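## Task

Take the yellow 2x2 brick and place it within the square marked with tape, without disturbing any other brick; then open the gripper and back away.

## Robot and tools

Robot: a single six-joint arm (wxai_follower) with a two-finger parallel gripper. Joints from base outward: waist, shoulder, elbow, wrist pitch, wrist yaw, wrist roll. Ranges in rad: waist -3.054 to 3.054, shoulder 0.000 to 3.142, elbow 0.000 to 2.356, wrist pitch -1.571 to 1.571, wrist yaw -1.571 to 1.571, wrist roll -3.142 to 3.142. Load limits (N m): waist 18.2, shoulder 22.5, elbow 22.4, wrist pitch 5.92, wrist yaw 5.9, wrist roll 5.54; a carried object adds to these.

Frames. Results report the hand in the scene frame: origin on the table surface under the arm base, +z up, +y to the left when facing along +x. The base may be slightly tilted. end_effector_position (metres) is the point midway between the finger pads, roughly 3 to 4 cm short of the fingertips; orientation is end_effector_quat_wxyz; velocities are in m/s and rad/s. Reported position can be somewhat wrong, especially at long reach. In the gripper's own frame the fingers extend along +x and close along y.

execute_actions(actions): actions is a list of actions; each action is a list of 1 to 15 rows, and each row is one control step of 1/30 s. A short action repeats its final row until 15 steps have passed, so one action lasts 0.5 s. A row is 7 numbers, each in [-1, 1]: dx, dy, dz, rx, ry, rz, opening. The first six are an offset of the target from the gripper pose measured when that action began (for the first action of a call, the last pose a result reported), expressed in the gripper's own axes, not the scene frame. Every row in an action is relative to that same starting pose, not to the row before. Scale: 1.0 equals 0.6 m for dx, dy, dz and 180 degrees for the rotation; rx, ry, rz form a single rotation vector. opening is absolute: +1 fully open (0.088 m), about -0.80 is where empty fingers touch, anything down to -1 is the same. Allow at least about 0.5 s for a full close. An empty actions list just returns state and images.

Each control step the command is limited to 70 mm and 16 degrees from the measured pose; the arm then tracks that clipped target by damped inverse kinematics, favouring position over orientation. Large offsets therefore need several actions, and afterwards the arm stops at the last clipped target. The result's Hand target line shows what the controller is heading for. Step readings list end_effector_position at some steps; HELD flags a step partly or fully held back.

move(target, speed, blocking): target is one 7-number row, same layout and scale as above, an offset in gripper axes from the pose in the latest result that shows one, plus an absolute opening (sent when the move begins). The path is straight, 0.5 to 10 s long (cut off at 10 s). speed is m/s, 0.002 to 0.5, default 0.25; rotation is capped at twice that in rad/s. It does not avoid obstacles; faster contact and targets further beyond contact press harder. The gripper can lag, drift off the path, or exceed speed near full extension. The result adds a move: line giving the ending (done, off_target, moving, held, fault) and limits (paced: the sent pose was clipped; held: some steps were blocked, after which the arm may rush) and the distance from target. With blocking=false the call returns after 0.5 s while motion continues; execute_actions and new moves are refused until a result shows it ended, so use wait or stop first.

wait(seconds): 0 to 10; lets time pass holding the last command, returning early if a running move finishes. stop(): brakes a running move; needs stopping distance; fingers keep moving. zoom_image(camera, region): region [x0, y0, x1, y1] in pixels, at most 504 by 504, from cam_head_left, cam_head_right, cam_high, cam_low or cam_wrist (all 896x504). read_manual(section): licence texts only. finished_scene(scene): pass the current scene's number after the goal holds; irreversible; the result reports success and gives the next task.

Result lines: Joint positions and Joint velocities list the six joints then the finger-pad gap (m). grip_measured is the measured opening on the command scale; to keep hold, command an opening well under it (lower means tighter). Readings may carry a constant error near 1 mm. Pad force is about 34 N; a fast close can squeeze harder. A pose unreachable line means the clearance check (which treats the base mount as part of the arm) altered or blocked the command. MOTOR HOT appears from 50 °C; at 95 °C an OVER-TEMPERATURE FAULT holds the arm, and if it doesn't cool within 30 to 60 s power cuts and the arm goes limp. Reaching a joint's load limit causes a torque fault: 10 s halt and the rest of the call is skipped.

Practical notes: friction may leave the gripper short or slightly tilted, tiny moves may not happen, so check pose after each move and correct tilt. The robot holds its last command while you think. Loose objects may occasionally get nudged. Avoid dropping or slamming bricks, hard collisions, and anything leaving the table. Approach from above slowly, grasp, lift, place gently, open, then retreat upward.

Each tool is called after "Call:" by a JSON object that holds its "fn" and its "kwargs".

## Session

Call:
{"fn": "execute_actions", "kwargs": {"actions": []}}

Scene clock: 0.00 s.
end_effector_position=(+0.4676, +0.0703, +0.3891) grip_measured=+0.835 end_effector_quat_wxyz=(+0.931, +0.011, +0.131, +0.341) end_effector_velocity=(+0.001, +0.001, -0.005) end_effector_angular_velocity=(-0.020, -0.004, +0.013)
Joint positions: [ 0.603  2.029  1.695 -0.364  0.241 -0.505  0.08 ]
Joint velocities: [-0.007  0.002 -0.002 -0.007 -0.007 -0.022 -0.   ]
Motor temperatures (°C, as the motors report them): [28 26 26 27 25 27]
Heat: hottest waist 28 °C (+0.0 °C/min).
Hand target: +0.468, +0.070, +0.389; +0.931, +0.011, +0.131, +0.341

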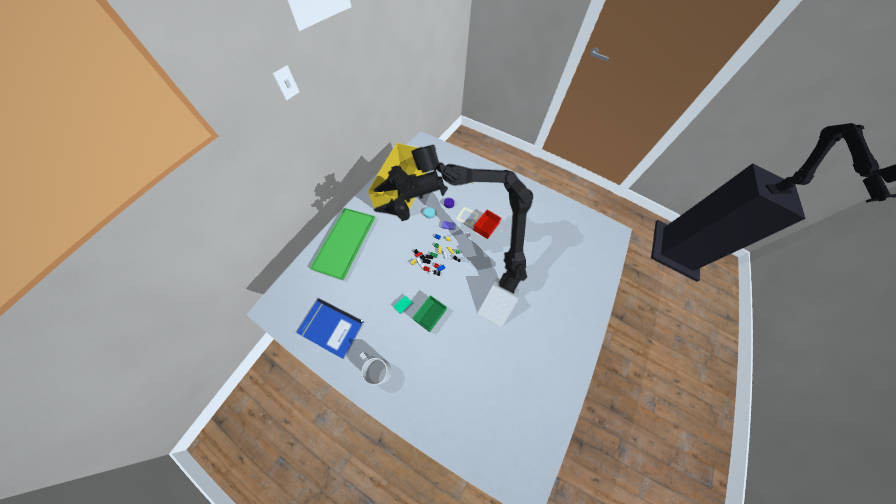

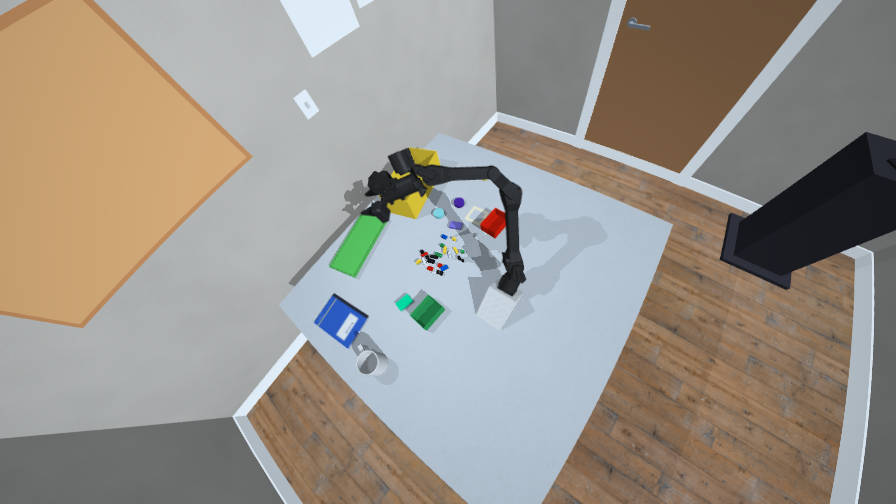

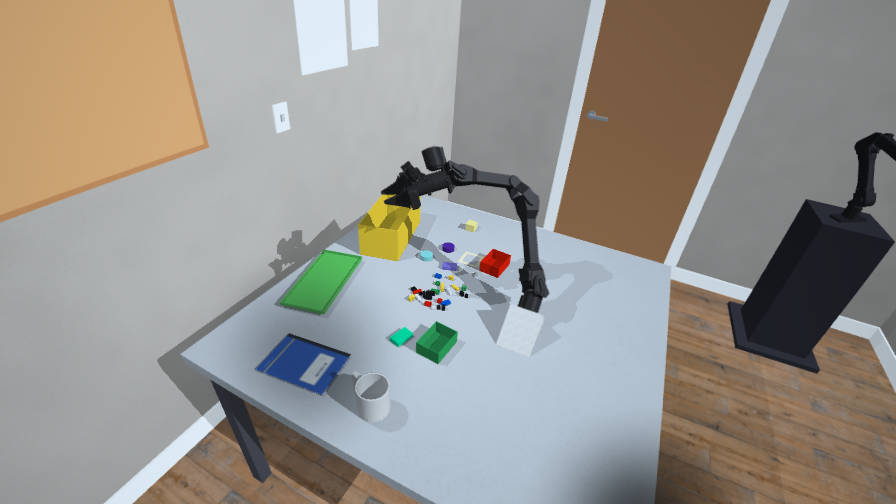

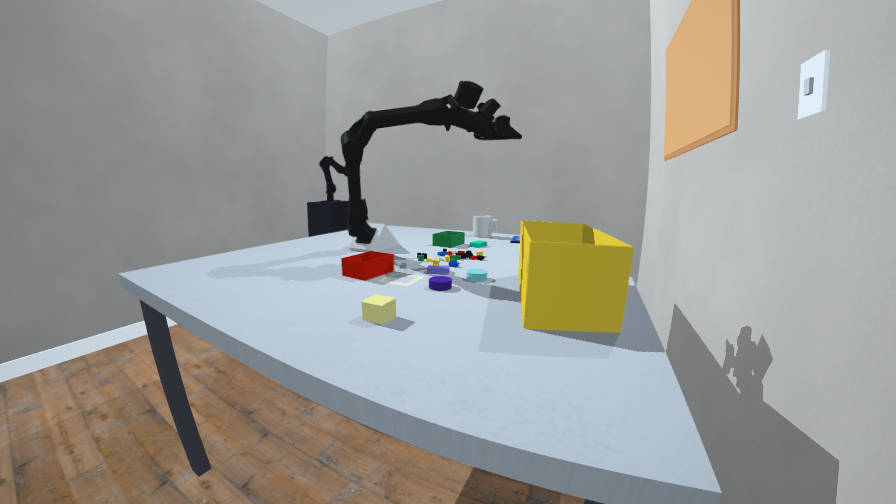

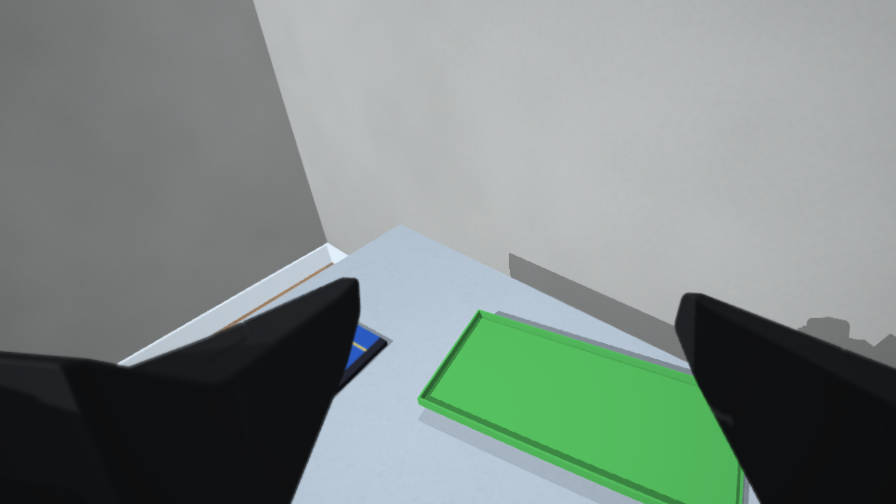

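Call:
{"fn": "zoom_image", "kwargs": {"camera": "cam_head_left", "region": [400, 195, 510, 285]}}

Call:
{"fn": "zoom_image", "kwargs": {"camera": "cam_high", "region": [395, 235, 515, 315]}}

Region (400, 195, 510, 285) of cam_head_left's 896x504 image, scaled by 4.582, with more detail than that image has; it fills the top 412 rows of this view, and the rest is white.

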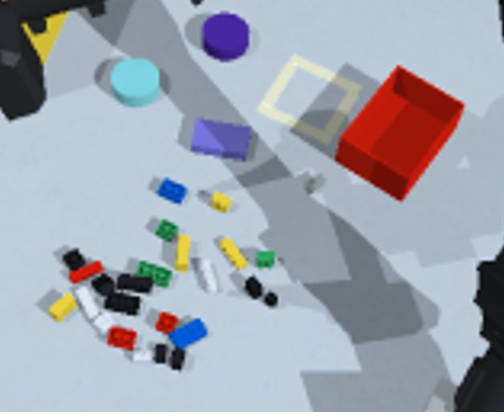

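Region (395, 235, 515, 315) of cam_high's 896x504 image, scaled by 4.200, with more detail than that image has.

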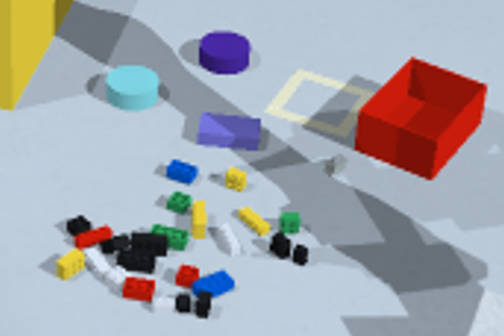

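Call:
{"fn": "move", "kwargs": {"target": [-0.2253, -0.1212, -0.5403, 0.1623, 0.3933, -0.1731, -0.1], "speed": 0.3}}

Scene clock: 3.47 s.
end_effector_position=(+0.3357, -0.0948, +0.1032) grip_measured=-0.100 end_effector_quat_wxyz=(+0.712, +0.002, +0.702, +0.003) end_effector_velocity=(-0.006, +0.000, -0.001) end_effector_angular_velocity=(+0.015, +0.024, +0.022)
Joint positions: [ 0.225  1.945  1.414 -1.279  0.805  0.355  0.034]
Joint velocities: [-0.002 -0.007 -0.007 -0.022 -0.022 -0.007 -0.   ]
Motor temperatures (°C, as the motors report them): [29 26 26 27 25 27]
Heat: hottest waist 29 °C (+0.0 °C/min).
Hand target: +0.334, -0.093, +0.100; +0.708, -0.003, +0.706, +0.003
Off the commanded pose: 0.004 m, 1 deg.
move: done

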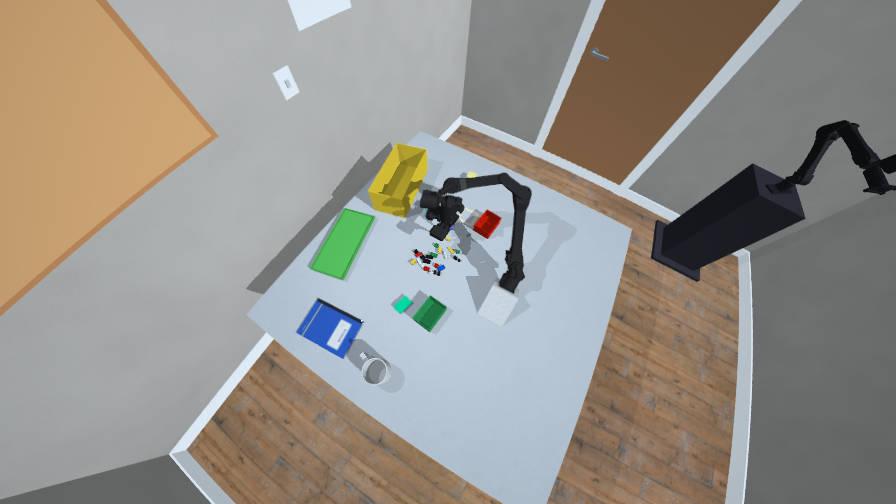

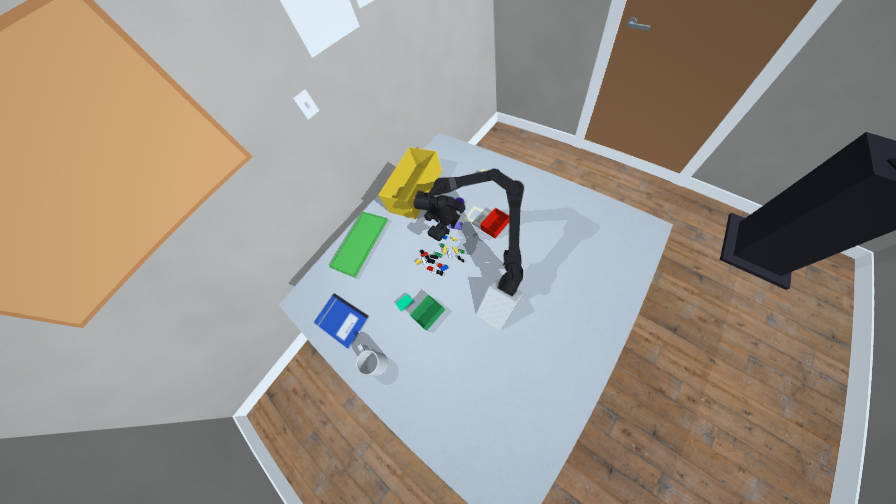

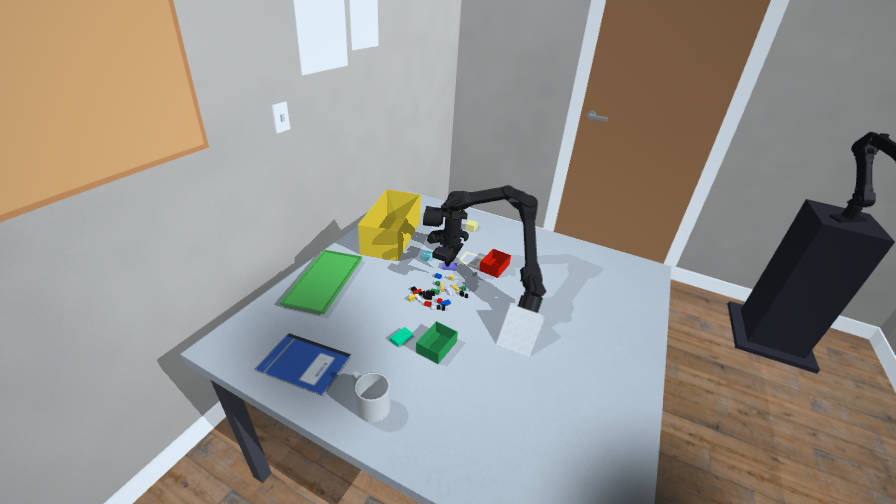

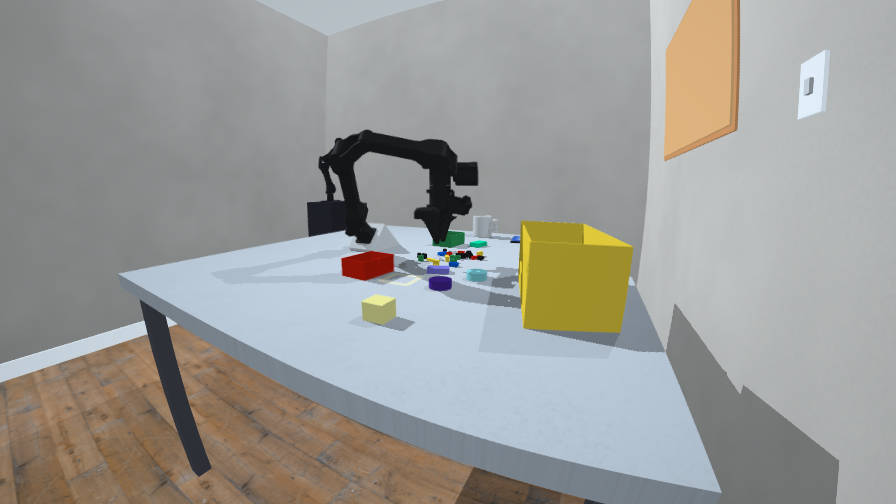

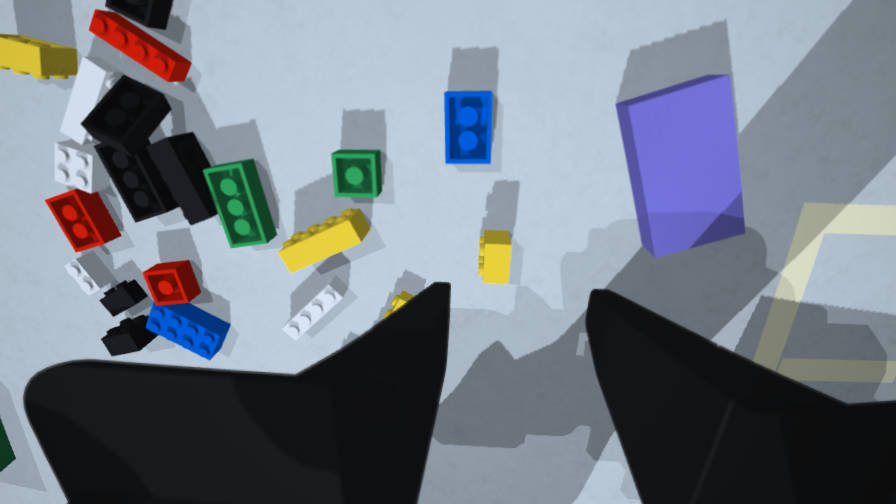

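Call:
{"fn": "zoom_image", "kwargs": {"camera": "cam_wrist", "region": [410, 180, 610, 330]}}

Region (410, 180, 610, 330) of cam_wrist's 896x504 image, scaled by 2.520, with more detail than that image has; it fills the top 378 rows of this view, and the rest is white.

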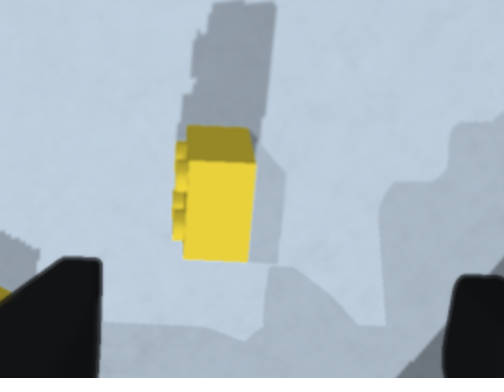

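Call:
{"fn": "move", "kwargs": {"target": [0.065, 0.0065, -0.0147, 0, 0.004, 0, -0.25], "speed": 0.1}}

Scene clock: 10.17 s.
end_effector_position=(+0.3288, -0.0879, +0.0643) grip_measured=-0.250 end_effector_quat_wxyz=(+0.707, +0.002, +0.707, +0.005) end_effector_velocity=(+0.001, -0.004, +0.001) end_effector_angular_velocity=(-0.004, -0.011, -0.021)
Joint positions: [ 0.156  1.94   1.277 -1.099  0.813  0.272  0.027]
Joint velocities: [-0.002 -0.012 -0.002  0.007  0.007  0.007 -0.   ]
Motor temperatures (°C, as the motors report them): [30 27 26 27 25 27]
Heat: hottest waist 30 °C (+11.8 °C/min).
Hand target: +0.327, -0.090, +0.064; +0.708, +0.002, +0.707, +0.003
Off the commanded pose: 0.003 m, 0 deg.
move: done

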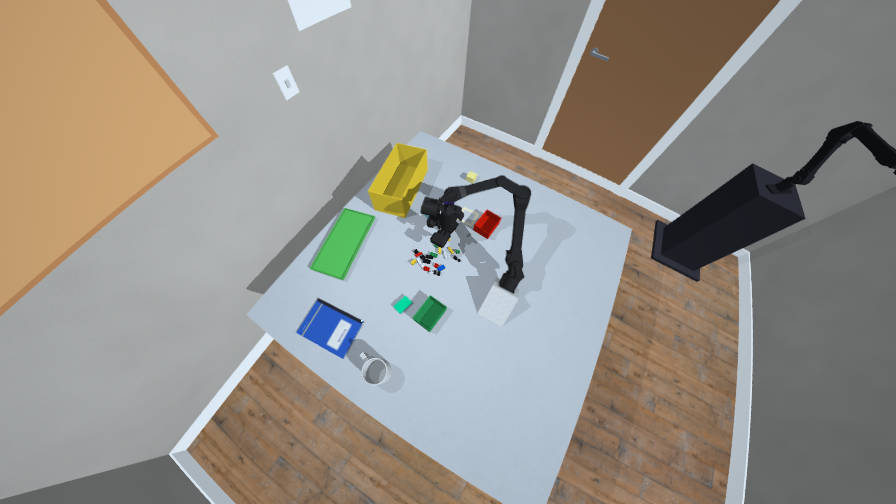

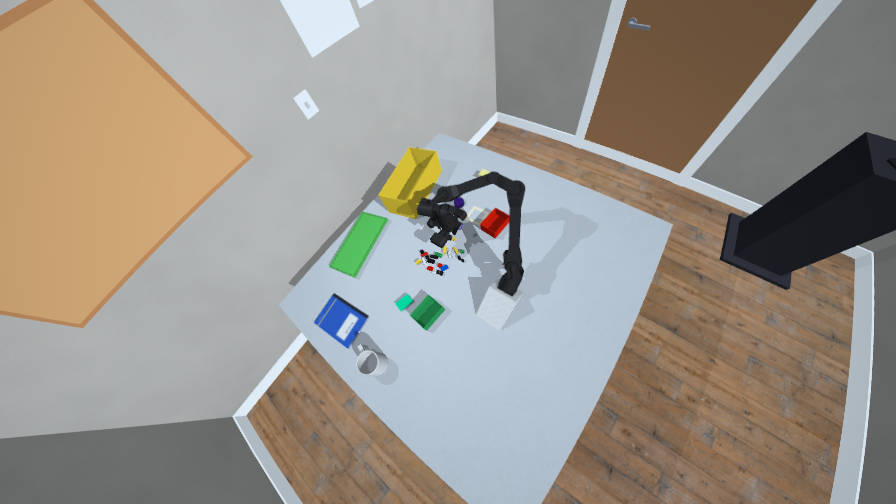

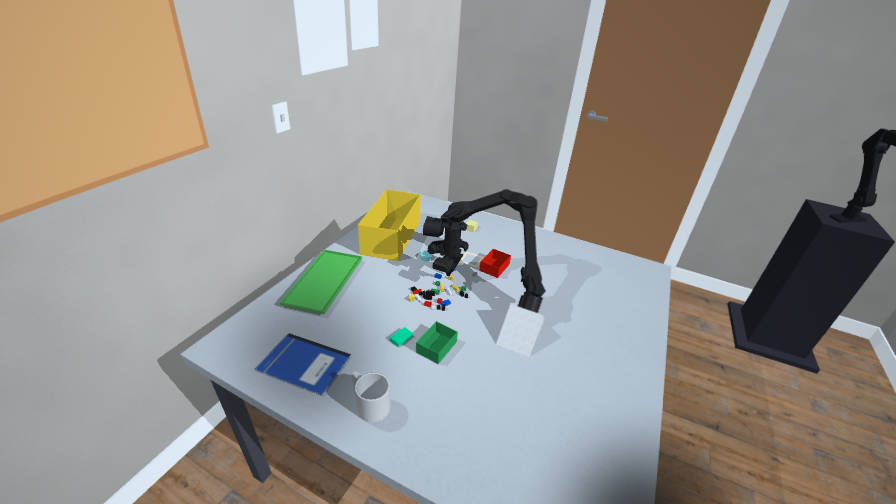

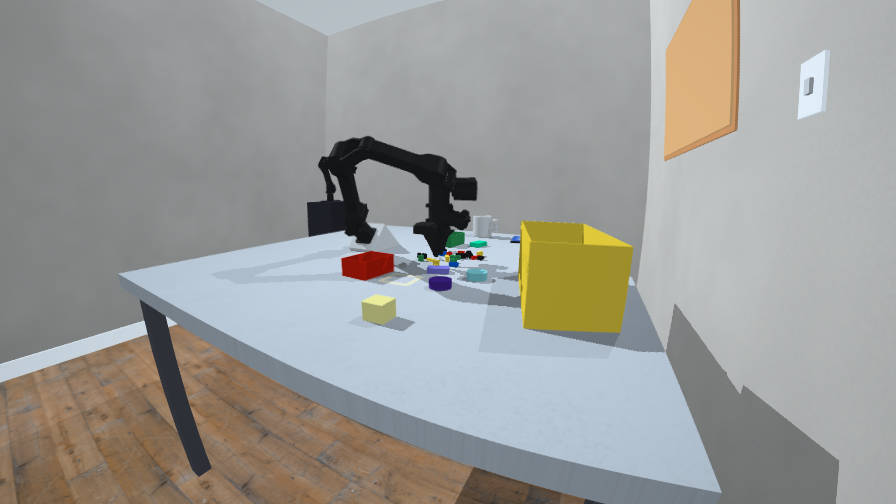

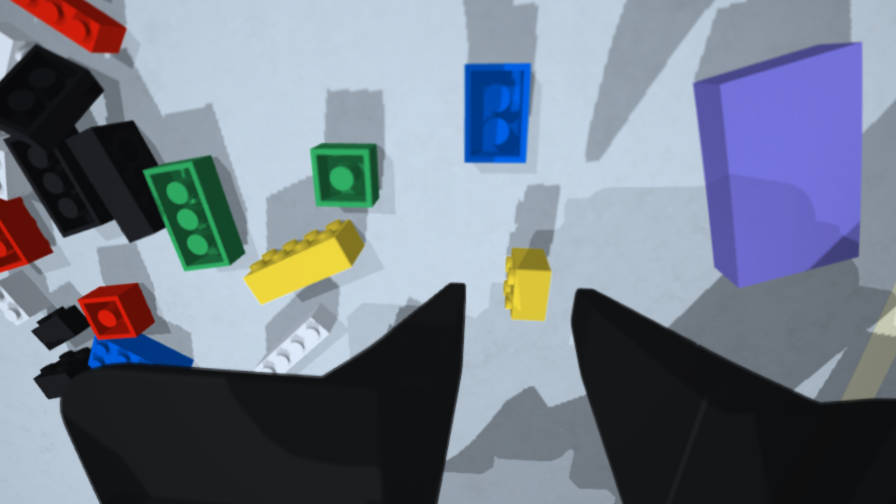

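Call:
{"fn": "move", "kwargs": {"target": [0.038, -0.0117, -0.004, 0, 0, 0, -0.25], "speed": 0.05}}

Scene clock: 11.07 s.
end_effector_position=(+0.3277, -0.0919, +0.0413) grip_measured=-0.250 end_effector_quat_wxyz=(+0.706, +0.002, +0.708, +0.006) end_effector_velocity=(+0.001, -0.004, +0.001) end_effector_angular_velocity=(+0.010, -0.008, +0.001)
Joint positions: [ 0.097  1.932  1.216 -0.986  0.82   0.186  0.027]
Joint velocities: [-0.007 -0.017 -0.002  0.007 -0.007 -0.022 -0.   ]
Motor temperatures (°C, as the motors report them): [30 27 26 27 25 27]
Heat: hottest waist 30 °C (+10.8 °C/min).
Hand target: +0.326, -0.094, +0.041; +0.707, +0.002, +0.707, +0.005
Off the commanded pose: 0.003 m, 0 deg.
move: done

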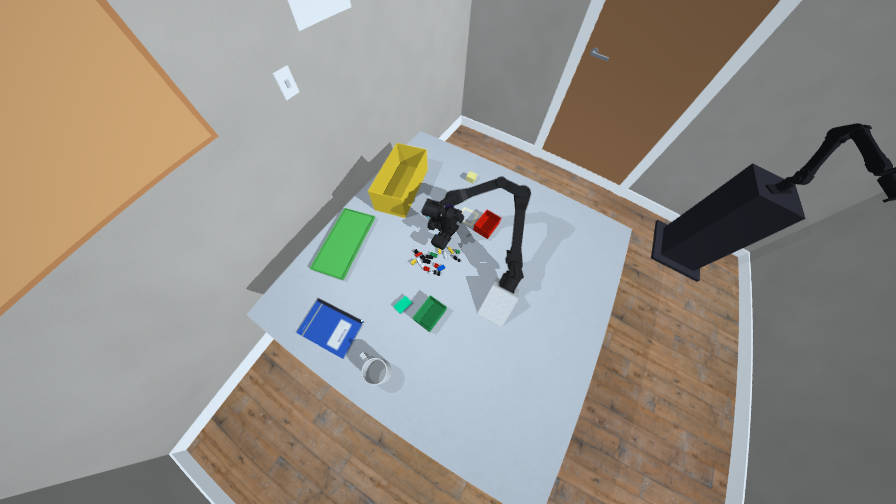

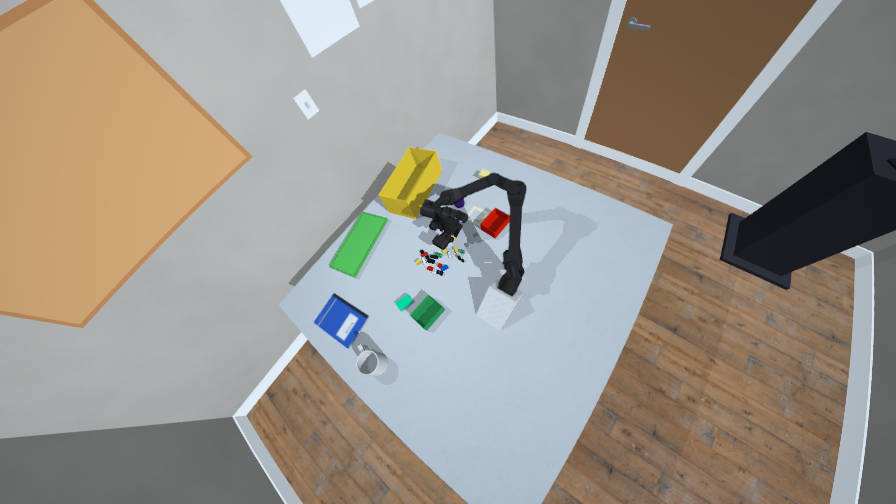

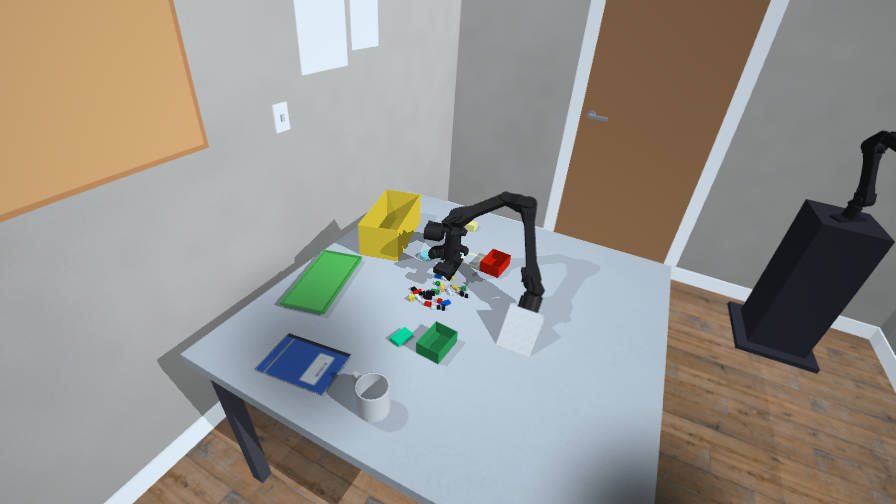

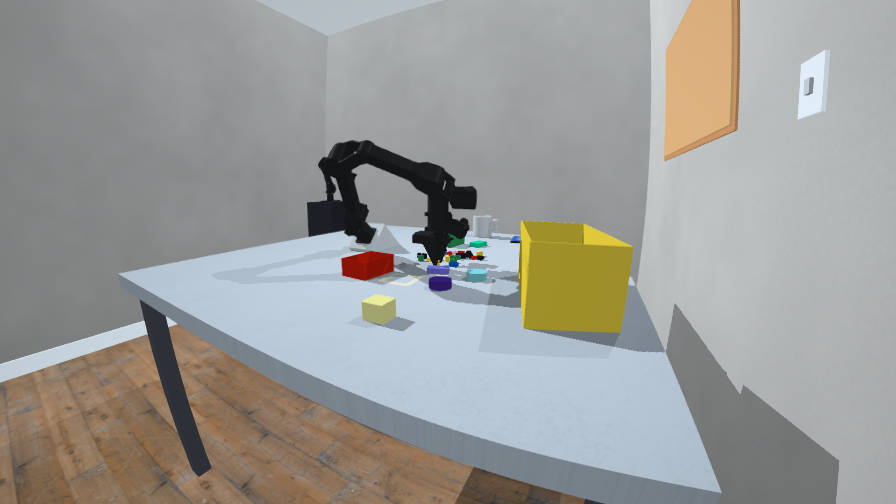

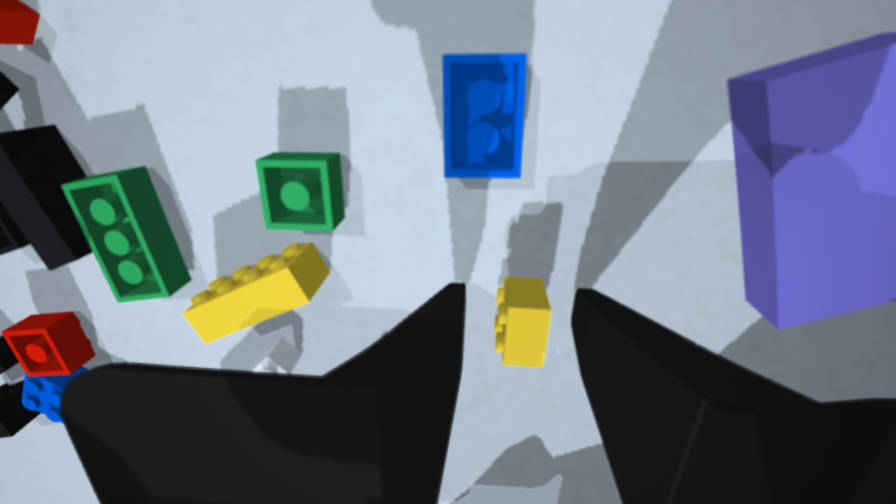

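Call:
{"fn": "execute_actions", "kwargs": {"actions": [[[0,0,0,0,0,0,-0.35],[0,0,0,0,0,0,-0.4],[0,0,0,0,0,0,-0.45],[0,0,0,0,0,0,-0.5],[0,0,0,0,0,0,-0.53],[0,0,0,0,0,0,-0.56],[0,0,0,0,0,0,-0.6],[0,0,0,0,0,0,-0.64],[0,0,0,0,0,0,-0.68],[0,0,0,0,0,0,-0.72]]]}}

Call:
{"fn": "move", "kwargs": {"target": [-0.06, 0, 0, 0, 0, 0, -0.72], "speed": 0.1}}

Scene clock: 11.67 s.
end_effector_position=(+0.3278, -0.0920, +0.0414) grip_measured=-0.598 end_effector_quat_wxyz=(+0.706, +0.002, +0.708, +0.006) end_effector_velocity=(-0.004, -0.003, -0.001) end_effector_angular_velocity=(-0.010, +0.015, +0.022)
Joint positions: [ 0.097  1.932  1.216 -0.985  0.82   0.185  0.01 ]
Joint velocities: [-0.002 -0.002 -0.002 -0.022  0.007 -0.007  0.   ]
Motor temperatures (°C, as the motors report them): [30 27 26 27 25 27]
Heat: hottest waist 30 °C (+10.3 °C/min).
Hand target: +0.328, -0.092, +0.041; +0.706, +0.002, +0.708, +0.006
Off the commanded pose: 0.000 m, 0 deg.
Step readings (end_effector_position):
0: (+0.3278, -0.0920, +0.0414)
1: (+0.3278, -0.0920, +0.0414)
2: (+0.3278, -0.0920, +0.0414)
4: (+0.3278, -0.0920, +0.0414)
8: (+0.3278, -0.0920, +0.0414)
15: end_effector_position above

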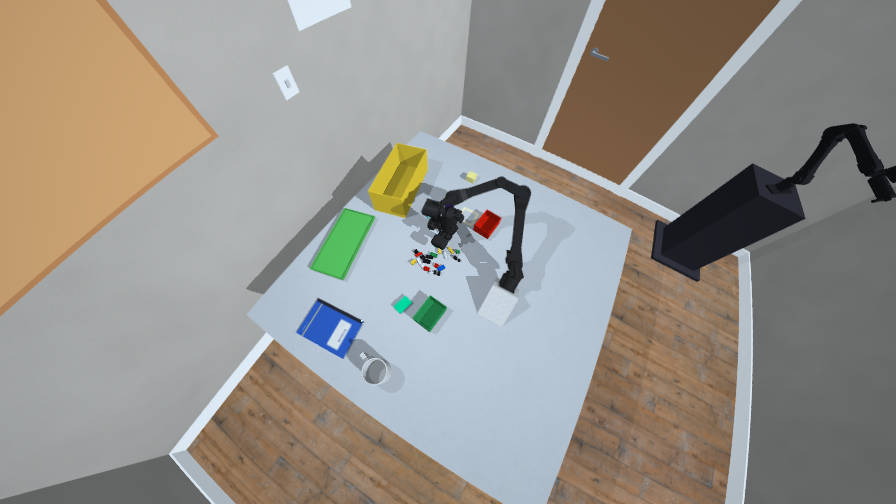

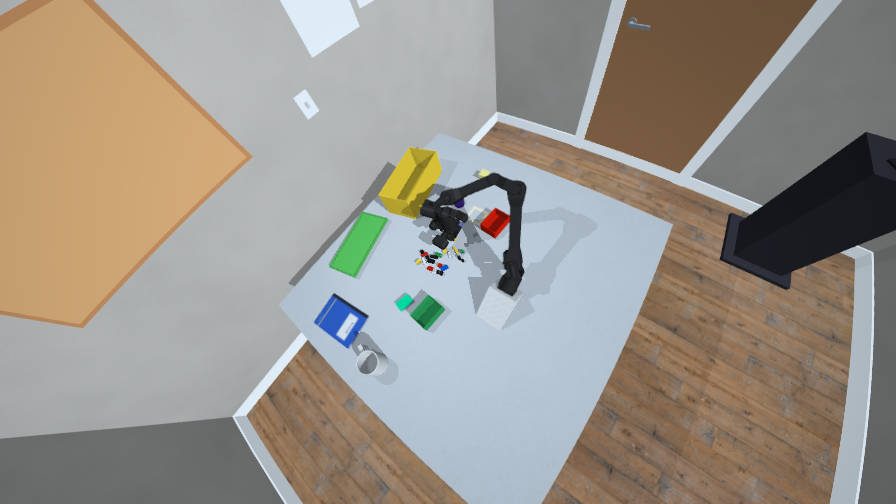

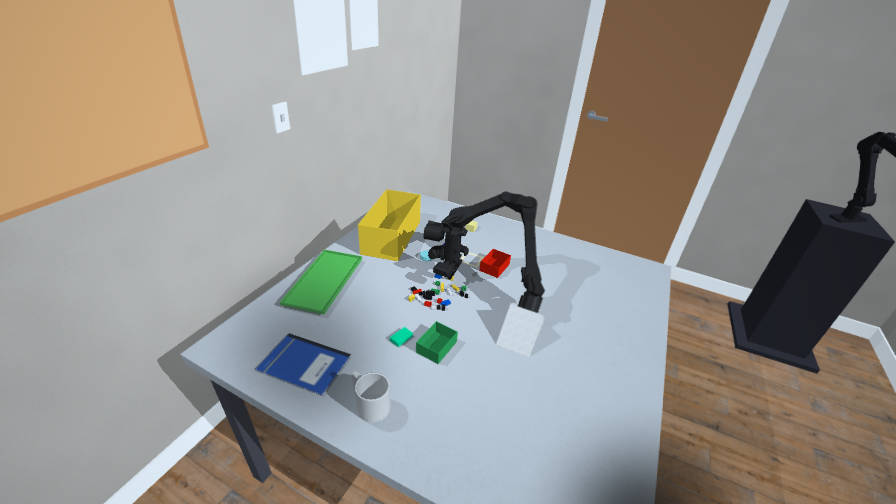

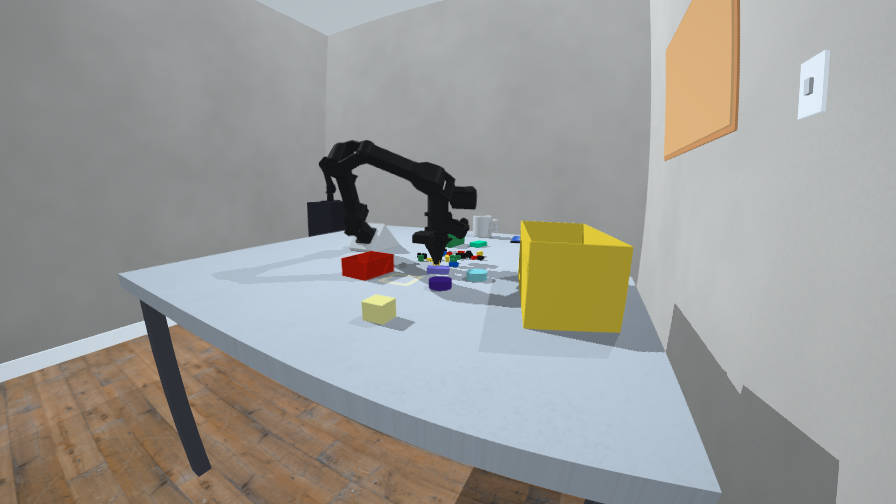

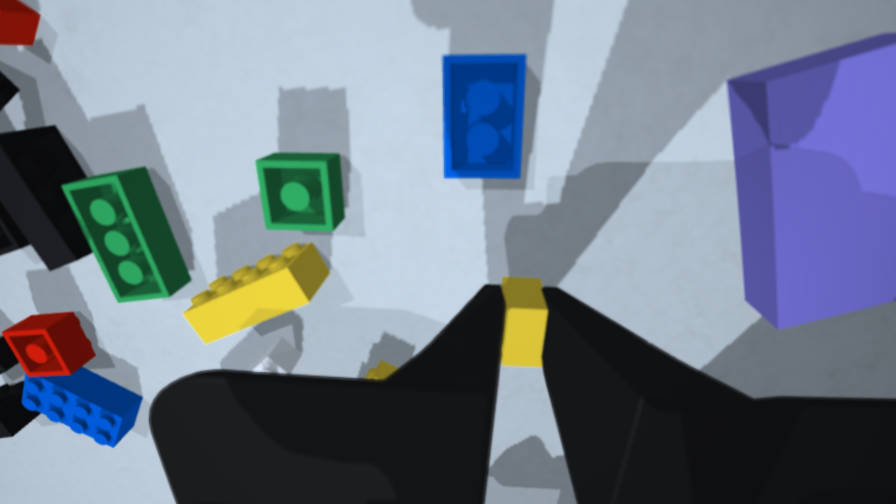

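Scene clock: 12.47 s.
end_effector_position=(+0.3267, -0.0916, +0.0752) grip_measured=-0.598 end_effector_quat_wxyz=(+0.705, -0.003, +0.709, +0.008) end_effector_velocity=(-0.001, -0.001, +0.000) end_effector_angular_velocity=(+0.006, +0.006, -0.022)
Joint positions: [ 0.174  1.932  1.307 -1.164  0.81   0.292  0.01 ]
Joint velocities: [-0.002 -0.002  0.002 -0.007 -0.007  0.022 -0.   ]
Motor temperatures (°C, as the motors report them): [31 27 26 27 25 27]
Heat: hottest waist 31 °C (+14.4 °C/min).
Hand target: +0.328, -0.093, +0.077; +0.707, +0.002, +0.707, +0.006
Off the commanded pose: 0.003 m, 1 deg.
move: done

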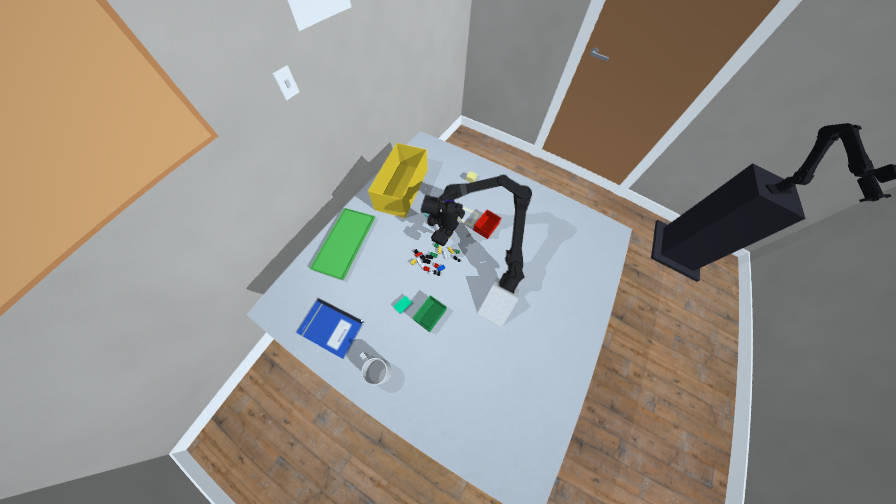

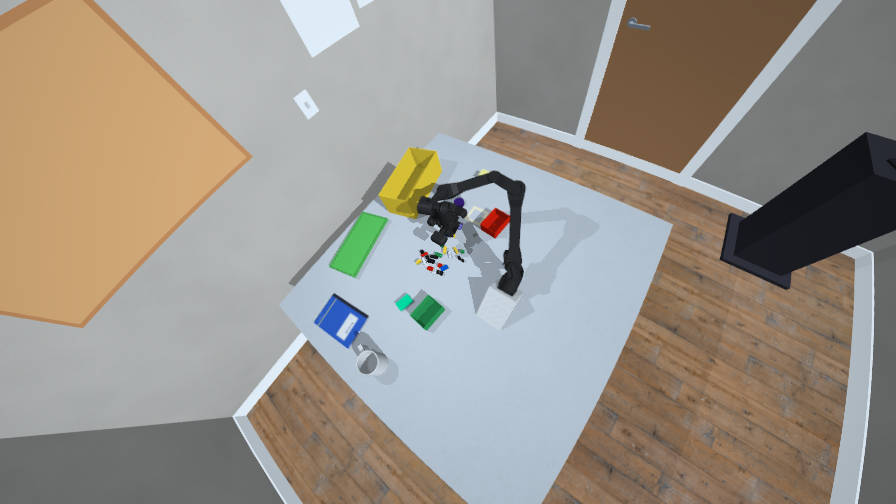

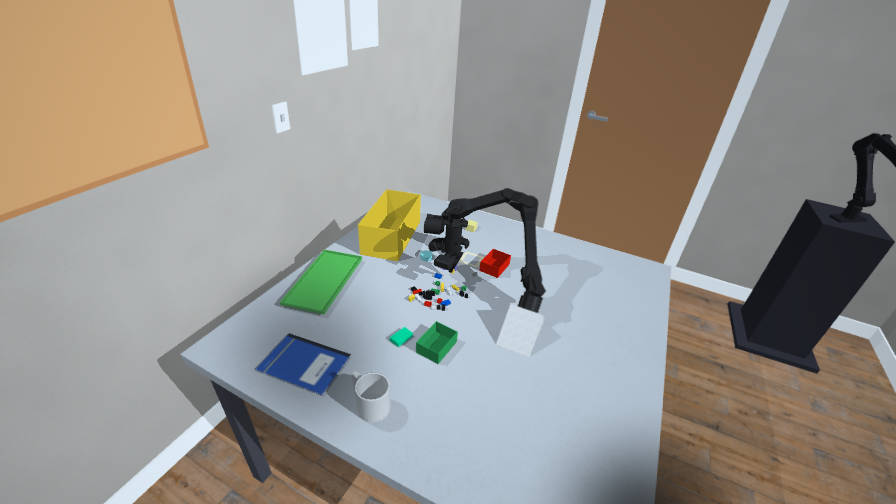

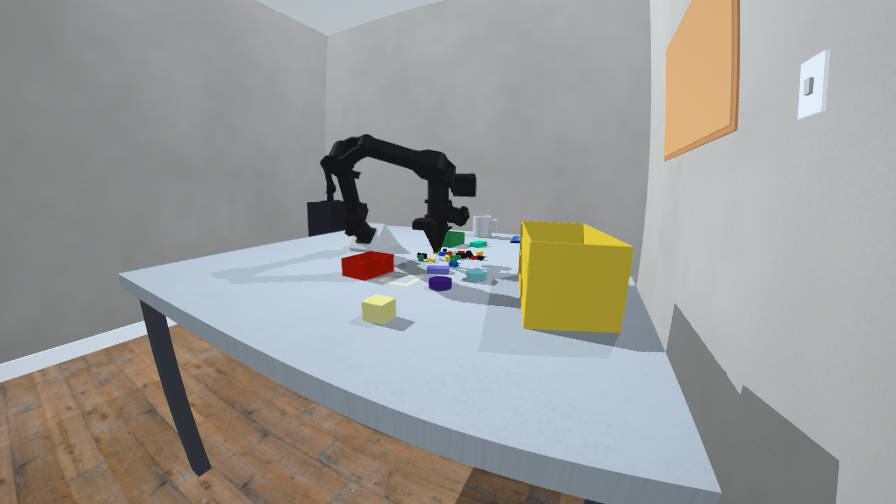

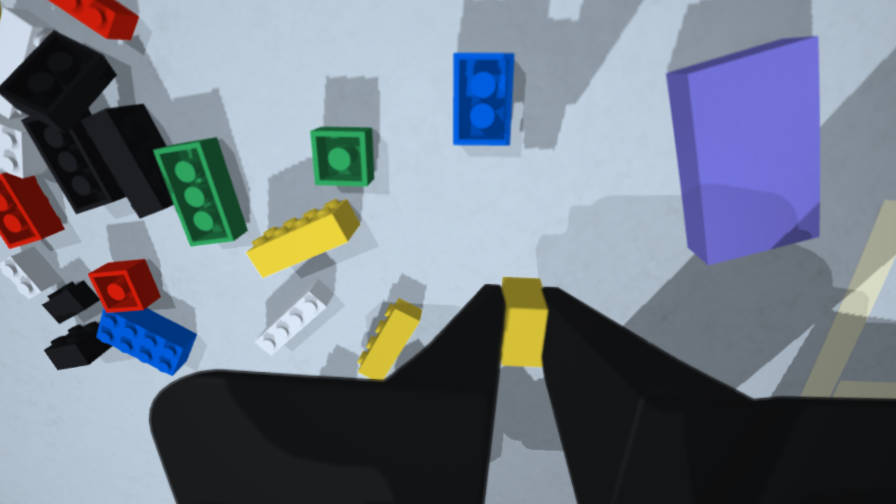

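Call:
{"fn": "move", "kwargs": {"target": [-0.025, -0.264, -0.028, 0, 0, 0, -0.72], "speed": 0.2}}

Scene clock: 13.77 s.
end_effector_position=(+0.3114, -0.2483, +0.0866) grip_measured=-0.598 end_effector_quat_wxyz=(+0.702, -0.005, +0.712, +0.009) end_effector_velocity=(-0.003, -0.000, -0.002) end_effector_angular_velocity=(+0.008, +0.009, +0.008)
Joint positions: [-0.122  1.696  1.517 -1.301  0.83  -0.138  0.01 ]
Joint velocities: [-0.007 -0.002 -0.002 -0.007 -0.007 -0.007 -0.   ]
Motor temperatures (°C, as the motors report them): [31 27 26 27 25 27]
Heat: hottest waist 31 °C (+13.1 °C/min).
Hand target: +0.311, -0.251, +0.088; +0.704, -0.003, +0.711, +0.008
Off the commanded pose: 0.003 m, 0 deg.
move: done

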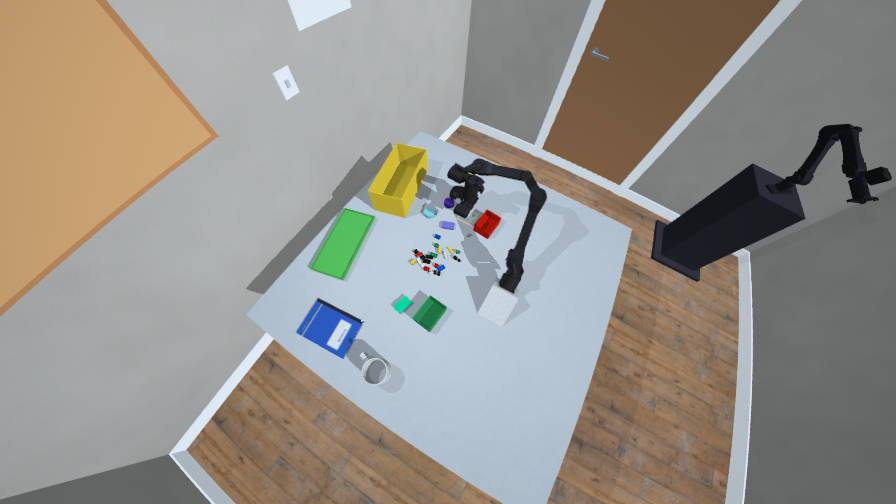

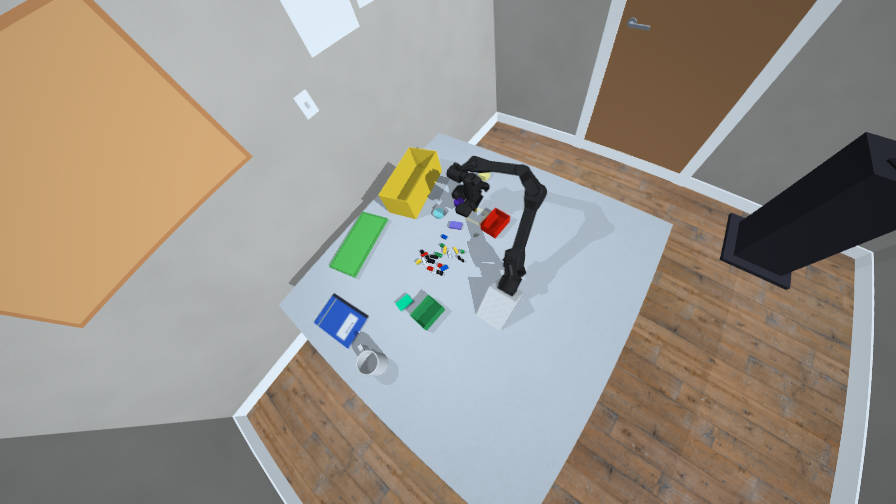

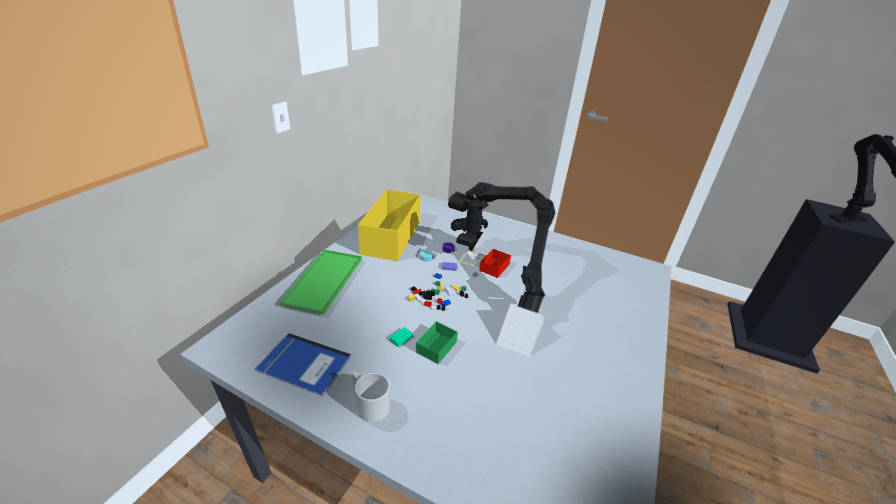

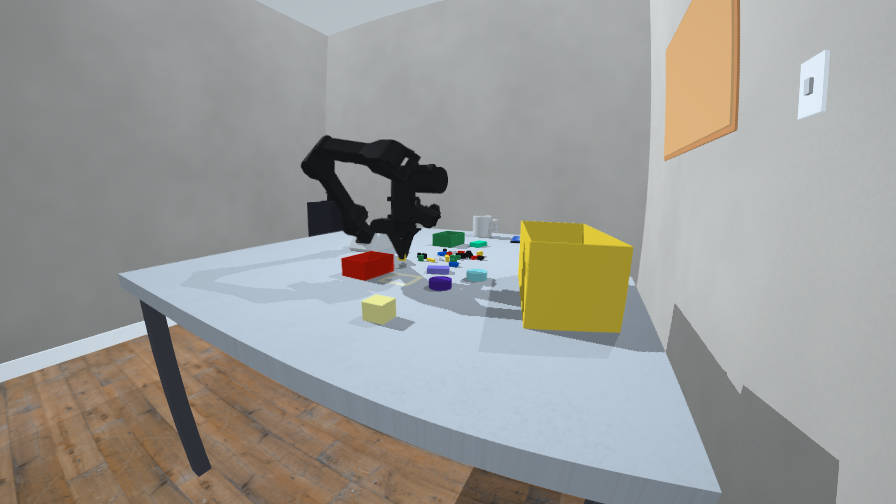

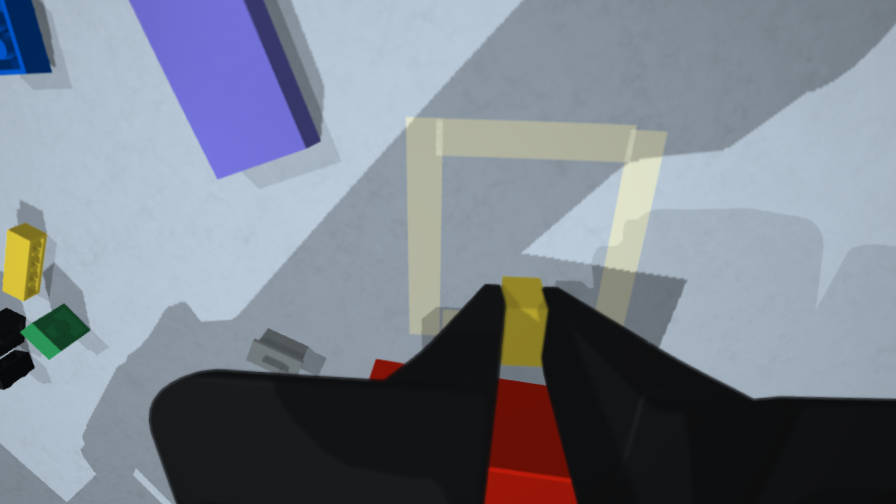

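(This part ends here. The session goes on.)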